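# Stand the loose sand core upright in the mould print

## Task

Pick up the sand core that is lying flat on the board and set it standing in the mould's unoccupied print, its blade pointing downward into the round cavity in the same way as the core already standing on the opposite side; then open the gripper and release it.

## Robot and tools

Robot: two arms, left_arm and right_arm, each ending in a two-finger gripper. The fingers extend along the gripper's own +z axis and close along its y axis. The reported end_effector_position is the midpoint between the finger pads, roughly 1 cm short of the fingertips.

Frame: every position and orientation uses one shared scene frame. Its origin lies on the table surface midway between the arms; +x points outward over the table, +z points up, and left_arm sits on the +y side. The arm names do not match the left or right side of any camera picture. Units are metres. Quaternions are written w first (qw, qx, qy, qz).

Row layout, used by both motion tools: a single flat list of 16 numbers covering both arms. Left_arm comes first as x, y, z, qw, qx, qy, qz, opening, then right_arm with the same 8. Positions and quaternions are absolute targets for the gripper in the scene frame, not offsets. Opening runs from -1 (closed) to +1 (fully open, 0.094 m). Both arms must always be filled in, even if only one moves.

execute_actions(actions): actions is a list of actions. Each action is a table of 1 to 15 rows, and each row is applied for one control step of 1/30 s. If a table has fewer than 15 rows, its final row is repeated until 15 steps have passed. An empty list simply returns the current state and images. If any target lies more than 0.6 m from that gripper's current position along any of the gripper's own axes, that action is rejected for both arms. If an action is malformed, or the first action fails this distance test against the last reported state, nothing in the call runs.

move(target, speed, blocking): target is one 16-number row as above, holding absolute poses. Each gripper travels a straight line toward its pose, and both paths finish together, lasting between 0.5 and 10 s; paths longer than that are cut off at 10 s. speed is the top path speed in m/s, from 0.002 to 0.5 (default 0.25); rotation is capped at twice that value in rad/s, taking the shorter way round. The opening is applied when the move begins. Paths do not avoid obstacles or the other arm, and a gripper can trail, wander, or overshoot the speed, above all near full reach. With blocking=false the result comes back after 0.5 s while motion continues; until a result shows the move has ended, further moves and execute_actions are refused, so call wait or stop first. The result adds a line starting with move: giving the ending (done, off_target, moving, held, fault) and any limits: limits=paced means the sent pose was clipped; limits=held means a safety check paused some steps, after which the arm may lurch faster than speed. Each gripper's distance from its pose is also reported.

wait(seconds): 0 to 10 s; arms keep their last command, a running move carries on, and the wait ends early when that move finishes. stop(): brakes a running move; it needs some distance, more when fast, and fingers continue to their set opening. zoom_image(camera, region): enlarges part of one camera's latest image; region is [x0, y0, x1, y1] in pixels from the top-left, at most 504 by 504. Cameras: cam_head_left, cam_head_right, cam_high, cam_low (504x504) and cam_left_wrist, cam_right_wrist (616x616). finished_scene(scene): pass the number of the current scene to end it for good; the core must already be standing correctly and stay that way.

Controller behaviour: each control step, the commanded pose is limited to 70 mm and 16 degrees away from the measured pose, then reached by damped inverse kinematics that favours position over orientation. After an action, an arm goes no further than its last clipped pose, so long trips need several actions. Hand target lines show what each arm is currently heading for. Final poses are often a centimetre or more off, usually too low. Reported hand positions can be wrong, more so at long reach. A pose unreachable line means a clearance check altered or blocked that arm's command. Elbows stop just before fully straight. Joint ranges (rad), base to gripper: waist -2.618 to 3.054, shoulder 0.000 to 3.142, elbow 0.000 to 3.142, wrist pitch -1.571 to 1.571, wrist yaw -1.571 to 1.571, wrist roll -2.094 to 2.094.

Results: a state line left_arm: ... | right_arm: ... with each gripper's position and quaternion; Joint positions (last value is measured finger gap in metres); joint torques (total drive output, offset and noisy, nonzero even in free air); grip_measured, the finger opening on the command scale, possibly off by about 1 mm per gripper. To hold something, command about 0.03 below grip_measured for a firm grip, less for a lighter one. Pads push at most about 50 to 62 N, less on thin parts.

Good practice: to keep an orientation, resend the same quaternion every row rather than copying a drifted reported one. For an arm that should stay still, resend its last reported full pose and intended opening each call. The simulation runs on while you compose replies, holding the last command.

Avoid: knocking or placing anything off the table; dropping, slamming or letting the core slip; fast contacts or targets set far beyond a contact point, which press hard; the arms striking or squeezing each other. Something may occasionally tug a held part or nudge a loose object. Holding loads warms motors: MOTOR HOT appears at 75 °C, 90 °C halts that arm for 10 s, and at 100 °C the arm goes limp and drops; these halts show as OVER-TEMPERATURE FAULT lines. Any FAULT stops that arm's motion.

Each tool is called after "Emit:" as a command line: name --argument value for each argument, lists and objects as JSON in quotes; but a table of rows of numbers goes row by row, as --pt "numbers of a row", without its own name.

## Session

Emit:
execute_actions --actions '[]'

Scene clock: 0.00 s.
left_arm: end_effector_position=(+0.3675, +0.3564, +0.1905) grip_measured=+1.000 end_effector_quat_wxyz=(+0.514, +0.287, +0.668, +0.454) | right_arm: end_effector_position=(+0.4368, -0.0512, +0.1625) grip_measured=+1.000 end_effector_quat_wxyz=(-0.227, +0.692, -0.674, +0.125)
Joint positions: left_arm=[-0.069  1.363  0.376  0.921 -0.512  1.096  0.094] | right_arm=[ 0.485  1.909  1.709 -0.857  0.103 -1.122  0.094]
Joint velocities: left_arm=[-0.012 -0.002 -0.012  0.022  0.037  0.037  0.   ] | right_arm=[-0.002 -0.007  0.017 -0.022 -0.037 -0.037  0.   ]
Joint torques (N m, as the arm reports them, + toward a larger angle): no reading
Hand target (left_arm): +0.368, +0.356, +0.197; +0.522, +0.280, +0.665, +0.455
Hand target (right_arm): +0.438, -0.050, +0.172; -0.238, +0.689, -0.673, +0.125

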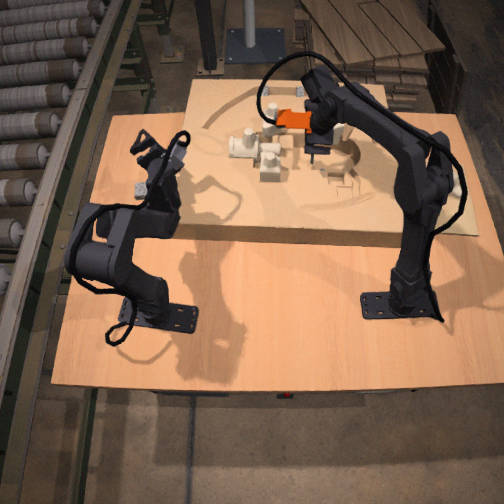

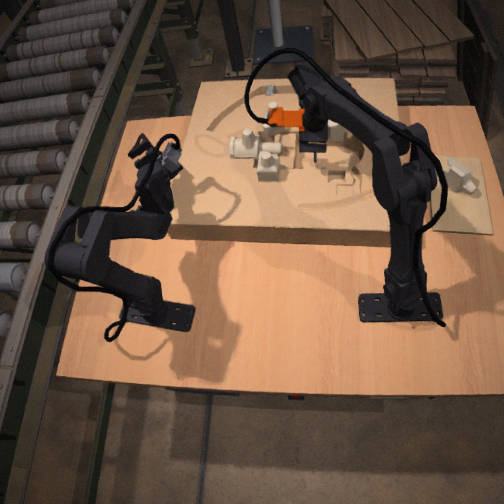

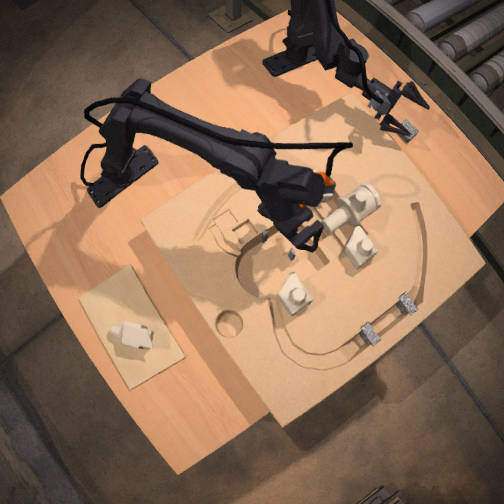

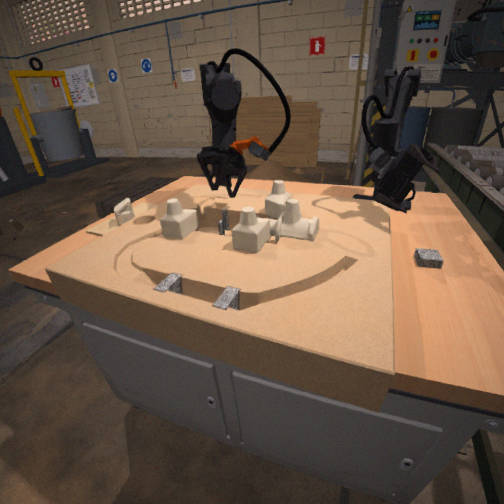

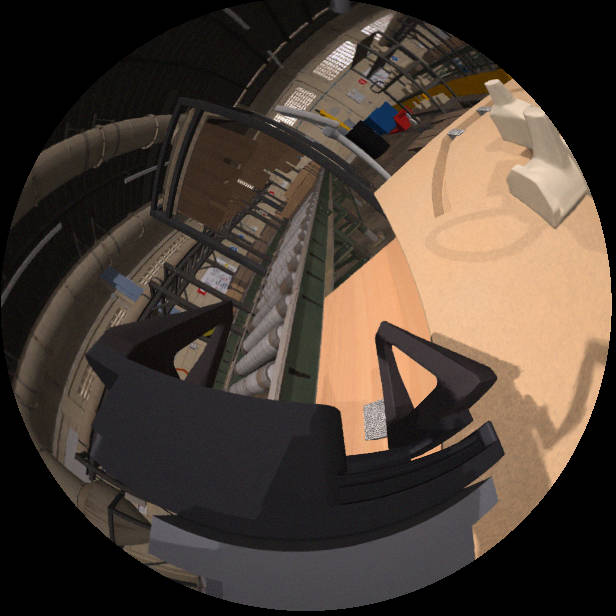

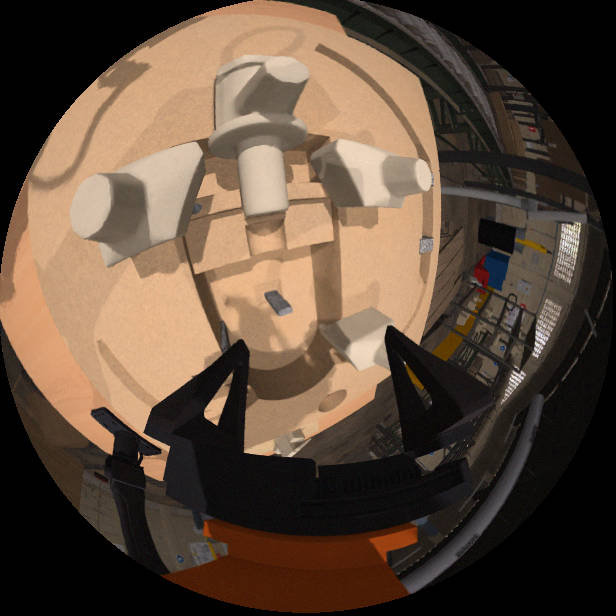

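Emit:
zoom_image --camera "cam_high" --region '[70, 260, 200, 390]'

Emit:
zoom_image --camera "cam_head_right" --region '[420, 140, 504, 240]'

Emit:
zoom_image --camera "cam_low" --region '[80, 180, 180, 250]'

Emit:
zoom_image --camera "cam_high" --region '[190, 180, 330, 320]'

Region (70, 260, 200, 390) of cam_high's 504x504 image, scaled by 3.877, with more detail than that image has.

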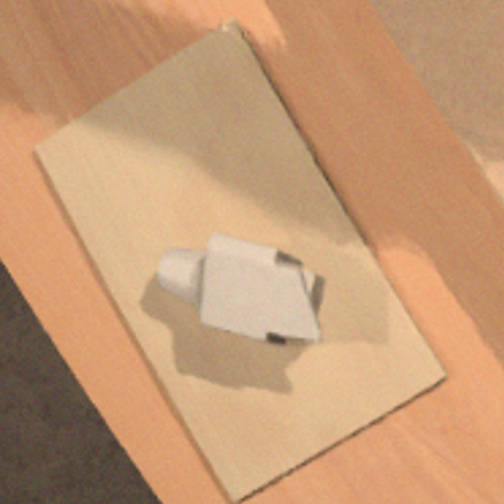

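Region (420, 140, 504, 240) of cam_head_right's 504x504 image, scaled by 5.040, with more detail than that image has; it fills the left 423 columns of this view, and the rest is white.

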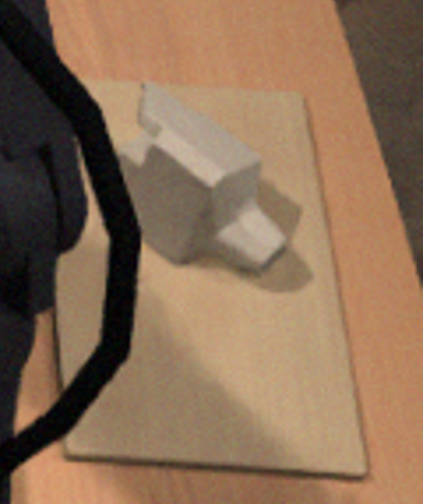

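Region (80, 180, 180, 250) of cam_low's 504x504 image, scaled by 5.040, with more detail than that image has; it fills the top 353 rows of this view, and the rest is white.

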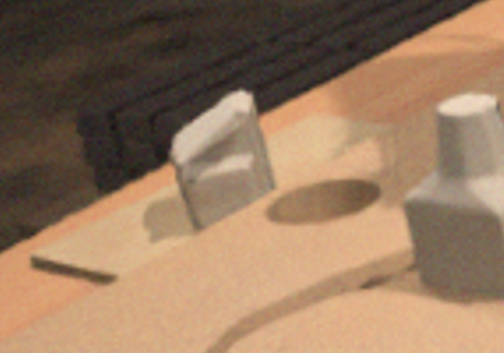

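Region (190, 180, 330, 320) of cam_high's 504x504 image, scaled by 3.600, with more detail than that image has.

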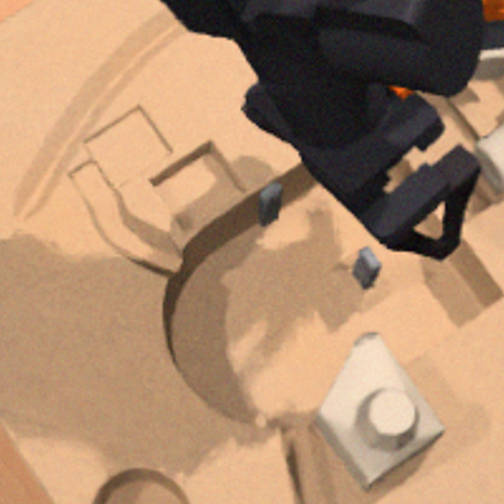

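Emit:
move --target '[0.3675,0.3564,0.1905,0.514,0.287,0.668,0.454,1, 0.41,-0.30,0.24,0.1,-0.45,0.88,-0.05,1]' --speed 0.25

Emit:
move --target '[0.3675,0.3564,0.1905,0.514,0.287,0.668,0.454,1, 0.378,-0.468,0.115,0,-0.399,0.917,0,1]' --speed 0.2

Scene clock: 33.67 s.
left_arm: end_effector_position=(+0.3675, +0.3564, +0.1905) grip_measured=+1.000 end_effector_quat_wxyz=(+0.514, +0.287, +0.668, +0.454) | right_arm: end_effector_position=(+0.4077, -0.3037, +0.2360) grip_measured=+1.000 end_effector_quat_wxyz=(+0.106, -0.452, +0.884, -0.058)
Joint positions: left_arm=[-0.069  1.363  0.376  0.921 -0.512  1.096  0.094] | right_arm=[-0.116  1.952  2.179 -1.556 -0.017 -1.043  0.094]
Joint velocities: left_arm=[-0.002  0.002 -0.007  0.007  0.007 -0.022  0.   ] | right_arm=[ 0.002 -0.017  0.027 -0.022 -0.051 -0.007  0.   ]
Joint torques (N m, as the arm reports them, + toward a larger angle): left_arm=[ 0.05 -4.62  4.52  1.9  -0.03 -0.03] | right_arm=[ 0.11 -8.07  7.49  0.75 -0.15  0.05]
Hand target (left_arm): +0.367, +0.356, +0.191; +0.514, +0.287, +0.668, +0.454
Hand target (right_arm): +0.411, -0.300, +0.241; +0.115, -0.450, +0.884, -0.054
Off the commanded pose (left_arm): 0.000 m, 0 deg.
Off the commanded pose (right_arm): 0.006 m, 1 deg.
joint sent to its limit (right arm) — the command would take joint 4 (wrist pitch) past its lower limit, so that joint was sent only as far as its limit.
move: done

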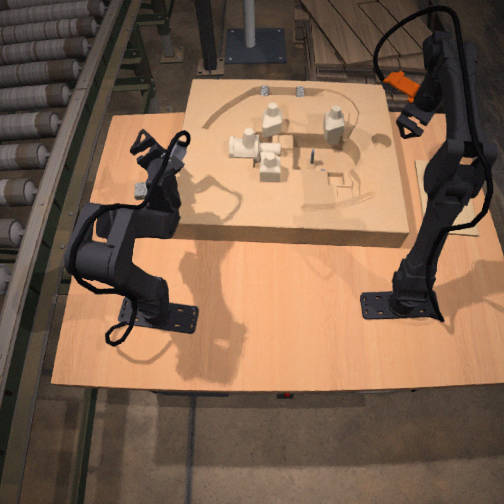

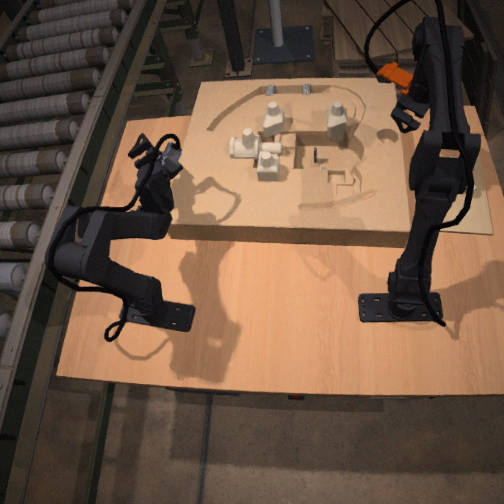

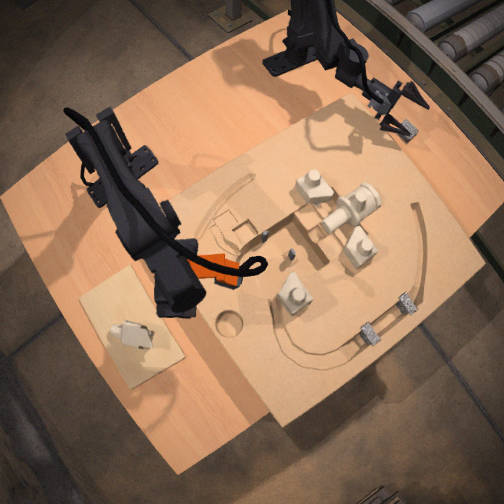

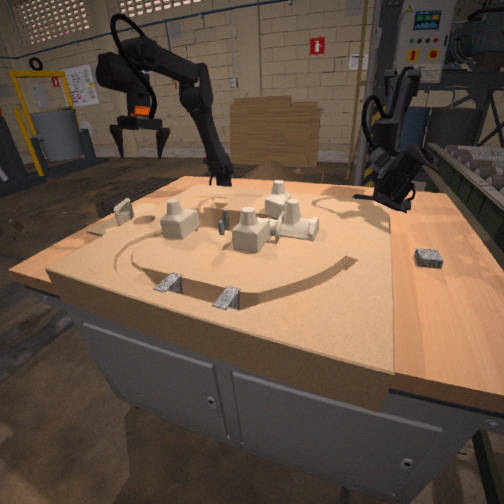

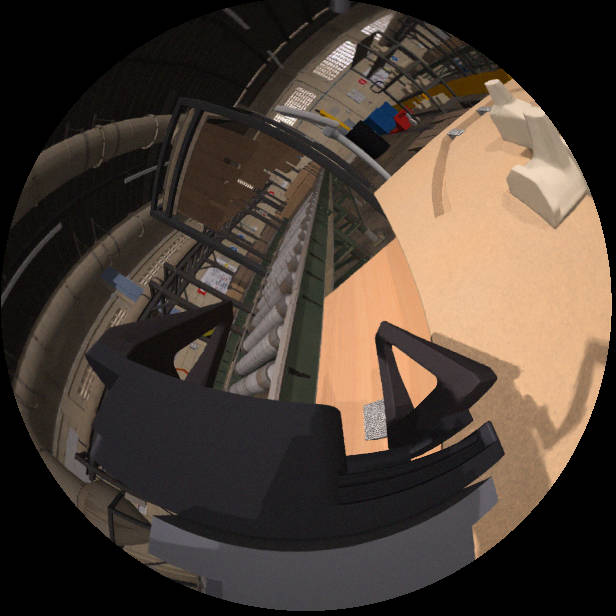

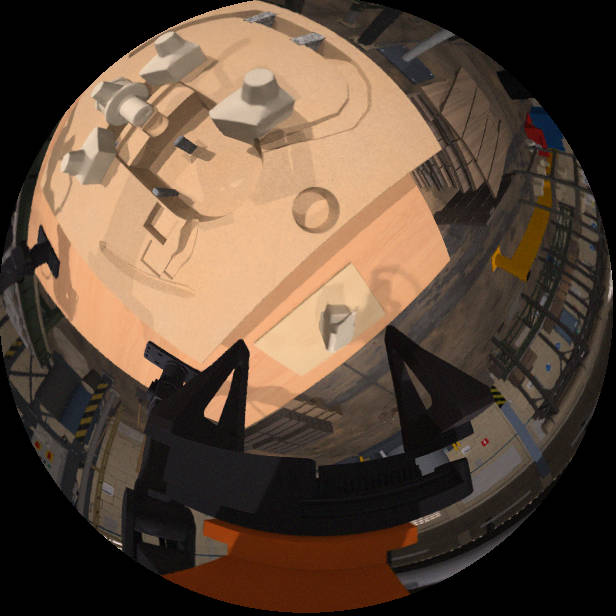

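Scene clock: 35.13 s.
left_arm: end_effector_position=(+0.3675, +0.3564, +0.1905) grip_measured=+1.000 end_effector_quat_wxyz=(+0.514, +0.287, +0.668, +0.454) | right_arm: end_effector_position=(+0.3692, -0.4661, +0.1061) grip_measured=+1.000 end_effector_quat_wxyz=(-0.009, -0.391, +0.920, +0.014)
Joint positions: left_arm=[-0.069  1.363  0.376  0.921 -0.512  1.096  0.094] | right_arm=[-0.521  2.176  2.01  -1.437 -0.002 -1.306  0.094]
Joint velocities: left_arm=[ 0.002 -0.007  0.022 -0.022  0.007  0.051  0.   ] | right_arm=[-0.012  0.007  0.007 -0.022  0.051  0.007  0.   ]
Joint torques (N m, as the arm reports them, + toward a larger angle): left_arm=[-0.05 -4.69  4.5   1.87 -0.02 -0.03] | right_arm=[  0.19 -11.23   7.4    0.37  -0.03  -0.12]
Hand target (left_arm): +0.367, +0.356, +0.191; +0.514, +0.287, +0.668, +0.454
Hand target (right_arm): +0.377, -0.468, +0.115; +0.003, -0.398, +0.918, +0.000
Off the commanded pose (left_arm): 0.000 m, 0 deg.
Off the commanded pose (right_arm): 0.013 m, 2 deg.
move: off_target (right_arm)

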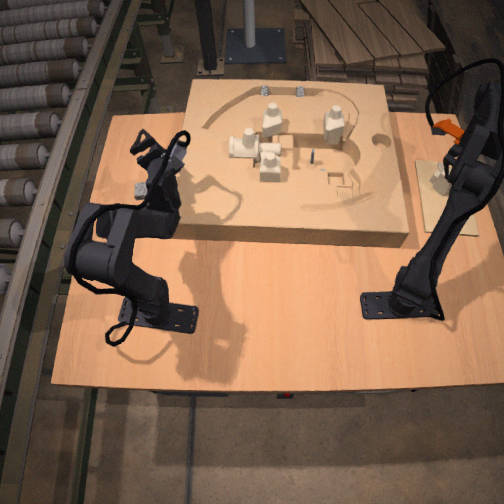

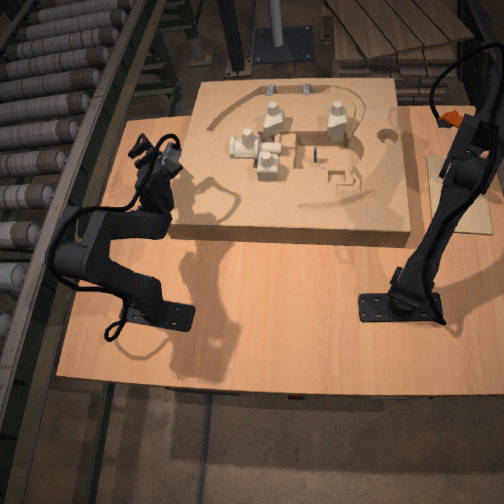

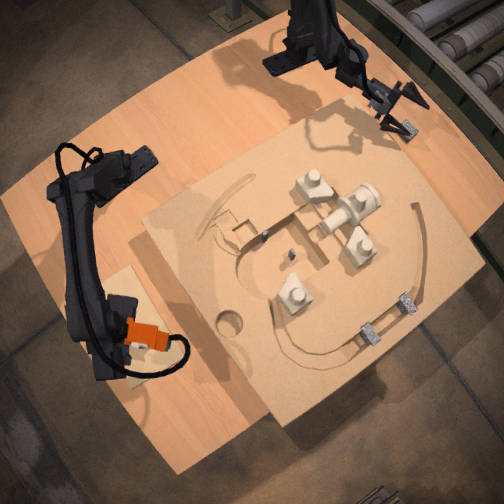

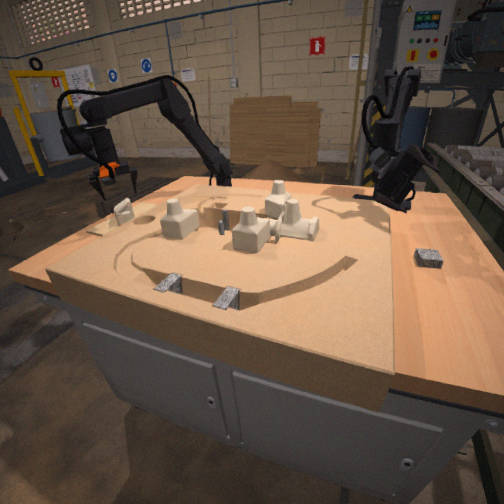

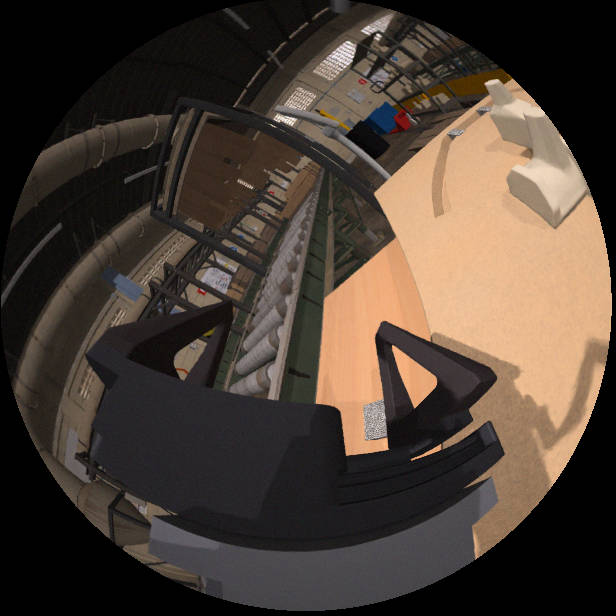

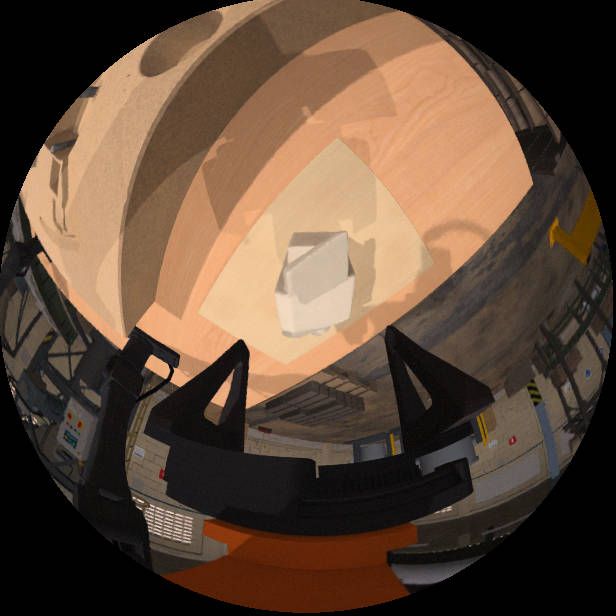

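Emit:
move --target '[0.3675,0.3564,0.1905,0.514,0.287,0.668,0.454,1, 0.385,-0.452,0.052,0,-0.399,0.917,0,1]' --speed 0.08

Scene clock: 38.63 s.
left_arm: end_effector_position=(+0.3675, +0.3564, +0.1905) grip_measured=+1.000 end_effector_quat_wxyz=(+0.514, +0.287, +0.668, +0.454) | right_arm: end_effector_position=(+0.3844, -0.4551, +0.0566) grip_measured=+1.000 end_effector_quat_wxyz=(+0.002, -0.400, +0.916, -0.002)
Joint positions: left_arm=[-0.069  1.363  0.376  0.921 -0.512  1.096  0.094] | right_arm=[-0.479  2.176  1.814 -1.203  0.001 -1.286  0.094]
Joint velocities: left_arm=[-0.022 -0.017 -0.002  0.051  0.037  0.051  0.   ] | right_arm=[-0.002  0.002 -0.002 -0.022 -0.022 -0.037  0.   ]
Joint torques (N m, as the arm reports them, + toward a larger angle): left_arm=[ 0.04 -4.72  4.55  1.87 -0.05 -0.03] | right_arm=[  0.47 -10.66   4.72   0.45   0.     0.07]
Hand target (left_arm): +0.367, +0.356, +0.190; +0.514, +0.287, +0.668, +0.454
Hand target (right_arm): +0.384, -0.452, +0.052; -0.001, -0.399, +0.917, +0.000
Off the commanded pose (left_arm): 0.000 m, 0 deg.
Off the commanded pose (right_arm): 0.006 m, 0 deg.
move: done

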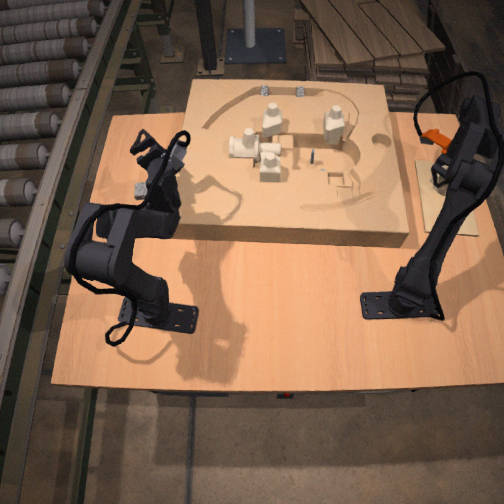

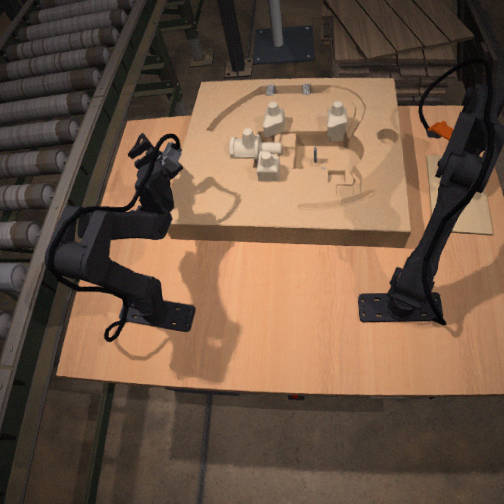

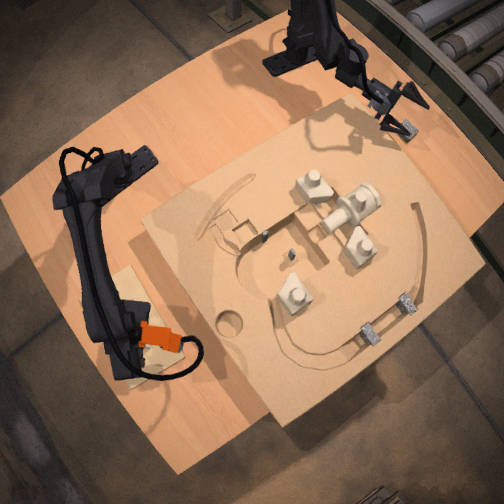

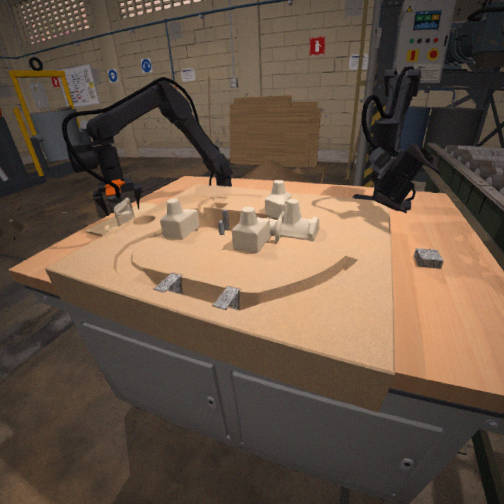

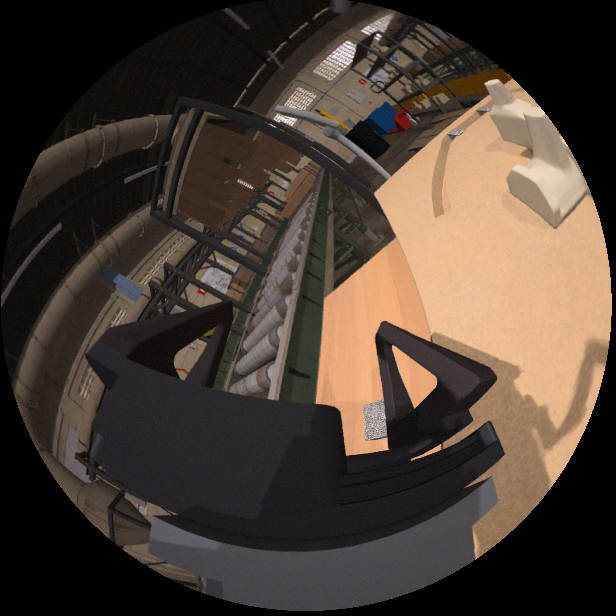

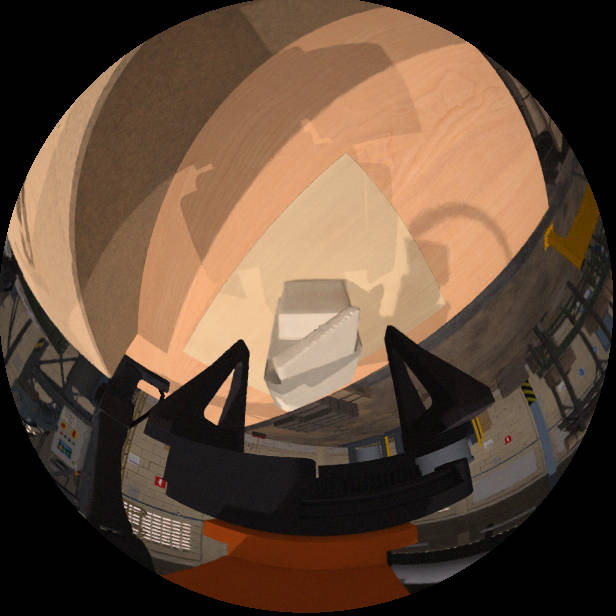

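Emit:
move --target '[0.3675,0.3564,0.1905,0.514,0.287,0.668,0.454,1, 0.383,-0.455,0.032,0,-0.399,0.917,0,0.7]' --speed 0.05

Emit:
move --target '[0.3675,0.3564,0.1905,0.514,0.287,0.668,0.454,1, 0.383,-0.455,0.032,0,-0.399,0.917,0,0.145]' --speed 0.05

Scene clock: 43.17 s.
left_arm: end_effector_position=(+0.3675, +0.3564, +0.1905) grip_measured=+1.000 end_effector_quat_wxyz=(+0.514, +0.287, +0.668, +0.454) | right_arm: end_effector_position=(+0.3854, -0.4557, +0.0417) grip_measured=+0.702 end_effector_quat_wxyz=(+0.006, -0.400, +0.916, -0.008)
Joint positions: left_arm=[-0.069  1.363  0.376  0.921 -0.512  1.096  0.094] | right_arm=[-0.479  2.176  1.754 -1.129  0.001 -1.285  0.08 ]
Joint velocities: left_arm=[-0.002 -0.002 -0.007 -0.051  0.007 -0.051  0.   ] | right_arm=[-0.007 -0.007  0.002  0.007  0.051  0.007 -0.   ]
Joint torques (N m, as the arm reports them, + toward a larger angle): left_arm=[-0.02 -4.59  4.52  1.88 -0.01 -0.03] | right_arm=[-0.21 -9.67  4.69  0.53 -0.02 -0.03]
Hand target (left_arm): +0.367, +0.356, +0.190; +0.514, +0.287, +0.668, +0.454
Hand target (right_arm): +0.383, -0.455, +0.032; -0.000, -0.399, +0.917, +0.000
Off the commanded pose (left_arm): 0.000 m, 0 deg.
Off the commanded pose (right_arm): 0.010 m, 1 deg.
move: done

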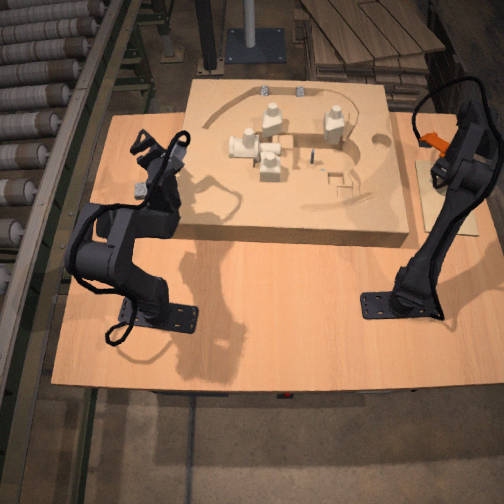

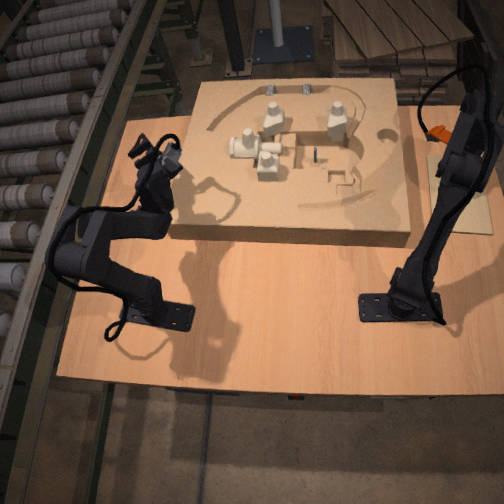

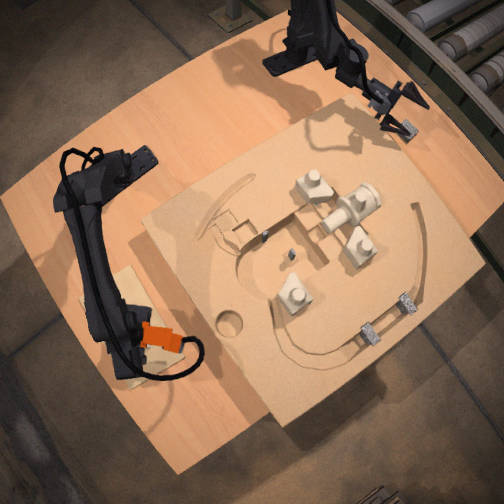

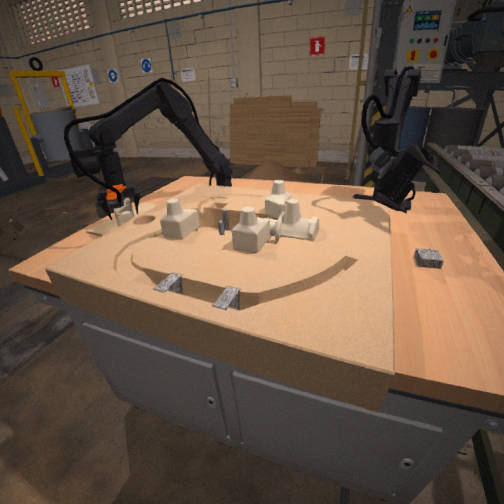

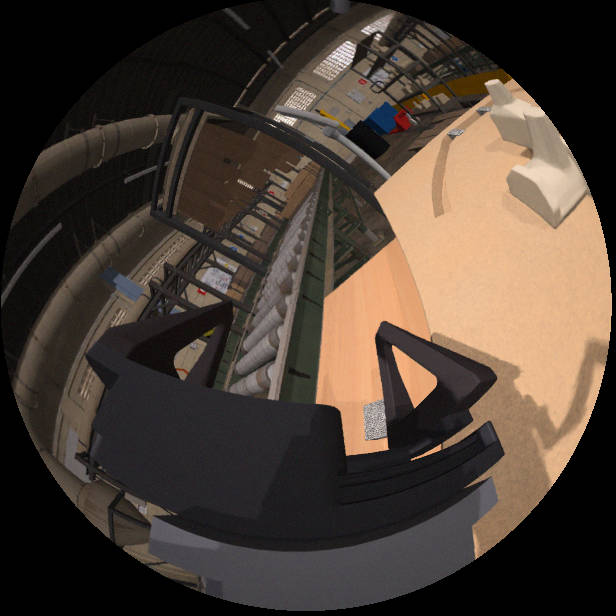

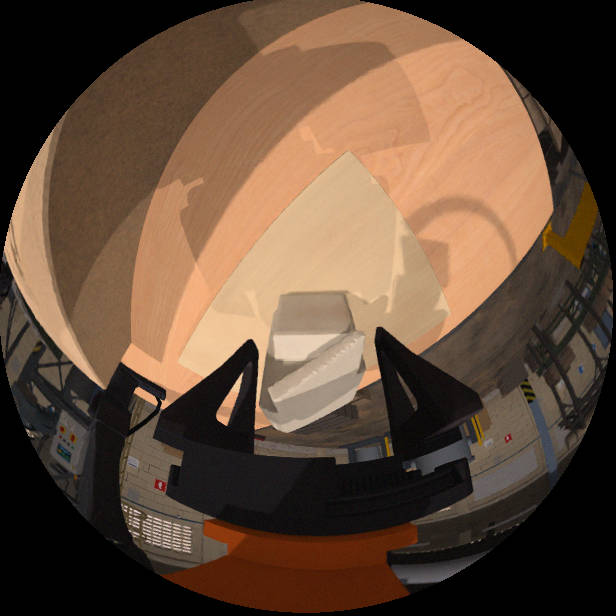

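Scene clock: 43.87 s.
left_arm: end_effector_position=(+0.3675, +0.3564, +0.1905) grip_measured=+1.000 end_effector_quat_wxyz=(+0.514, +0.287, +0.668, +0.454) | right_arm: end_effector_position=(+0.3852, -0.4555, +0.0417) grip_measured=+0.177 end_effector_quat_wxyz=(+0.006, -0.400, +0.916, -0.007)
Joint positions: left_arm=[-0.069  1.363  0.376  0.921 -0.512  1.096  0.094] | right_arm=[-0.479  2.176  1.754 -1.13   0.001 -1.285  0.055]
Joint velocities: left_arm=[-0.007 -0.027  0.002  0.007 -0.022 -0.037  0.   ] | right_arm=[-0.007 -0.007 -0.002  0.037  0.037  0.022 -0.001]
Joint torques (N m, as the arm reports them, + toward a larger angle): left_arm=[ 0.08 -4.57  4.46  1.87  0.01 -0.03] | right_arm=[-0.2  -9.65  4.75  0.52 -0.02 -0.03]
Hand target (left_arm): +0.367, +0.356, +0.191; +0.514, +0.287, +0.668, +0.454
Hand target (right_arm): +0.383, -0.455, +0.032; +0.000, -0.399, +0.917, +0.000
Off the commanded pose (left_arm): 0.000 m, 0 deg.
Off the commanded pose (right_arm): 0.010 m, 1 deg.
move: done

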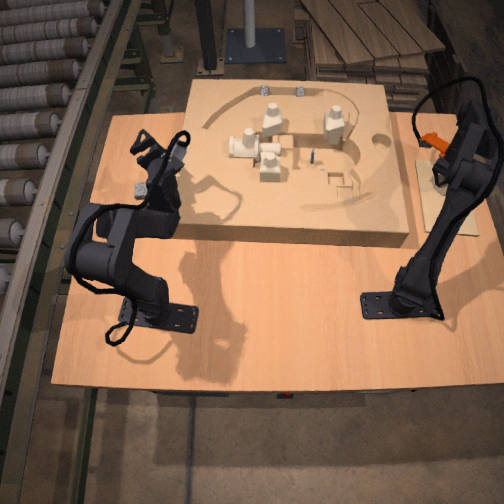

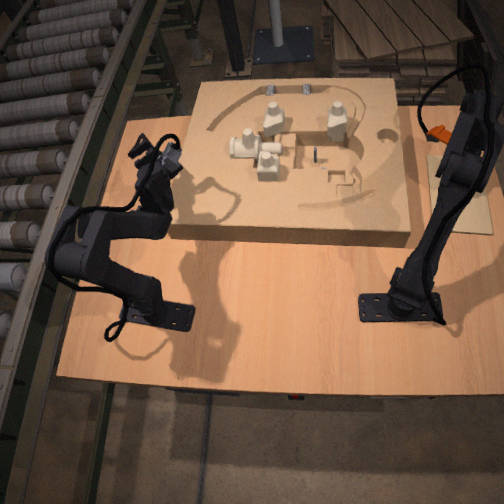

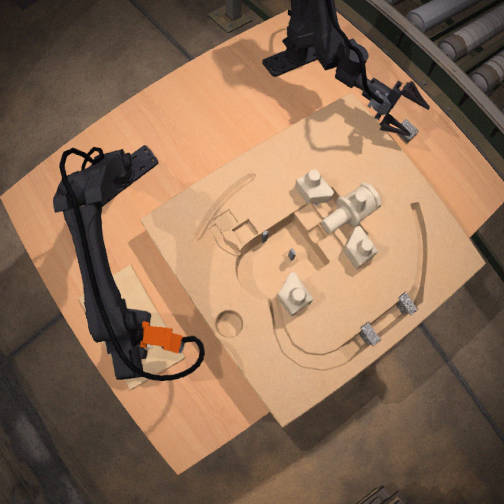

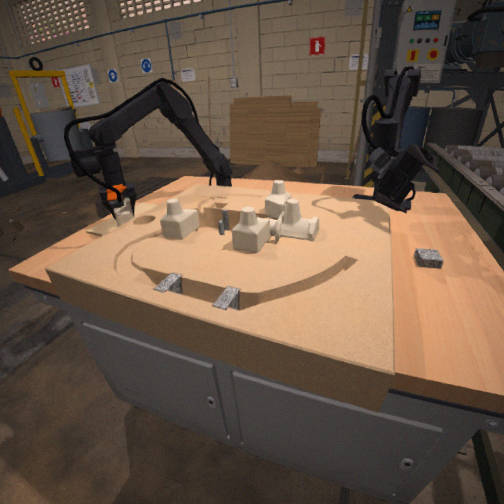

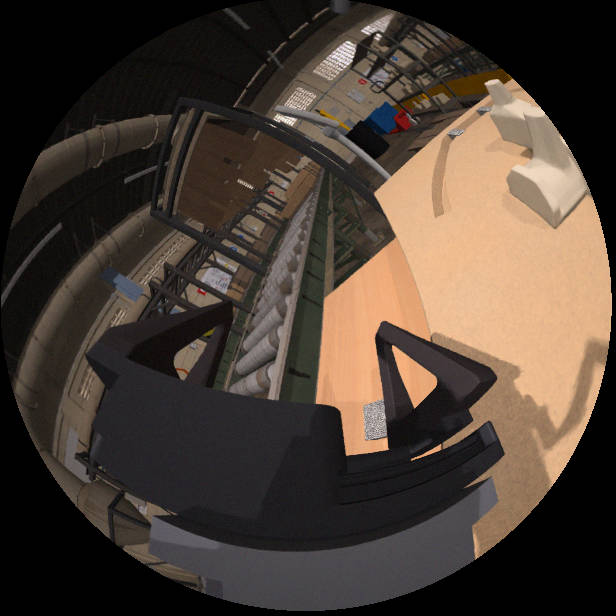

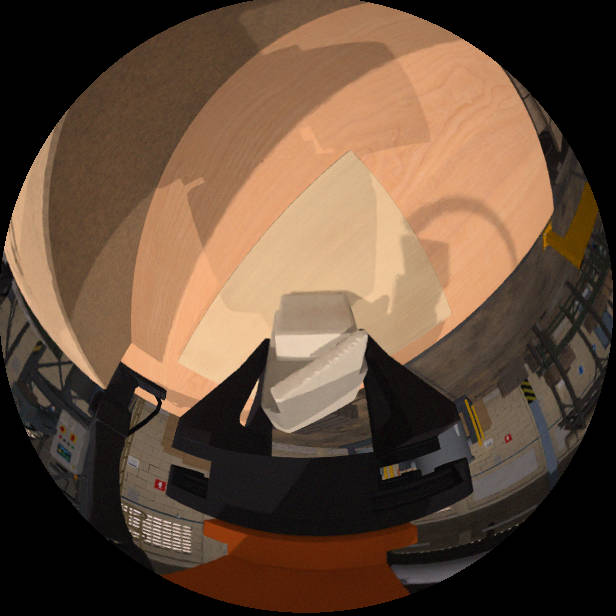

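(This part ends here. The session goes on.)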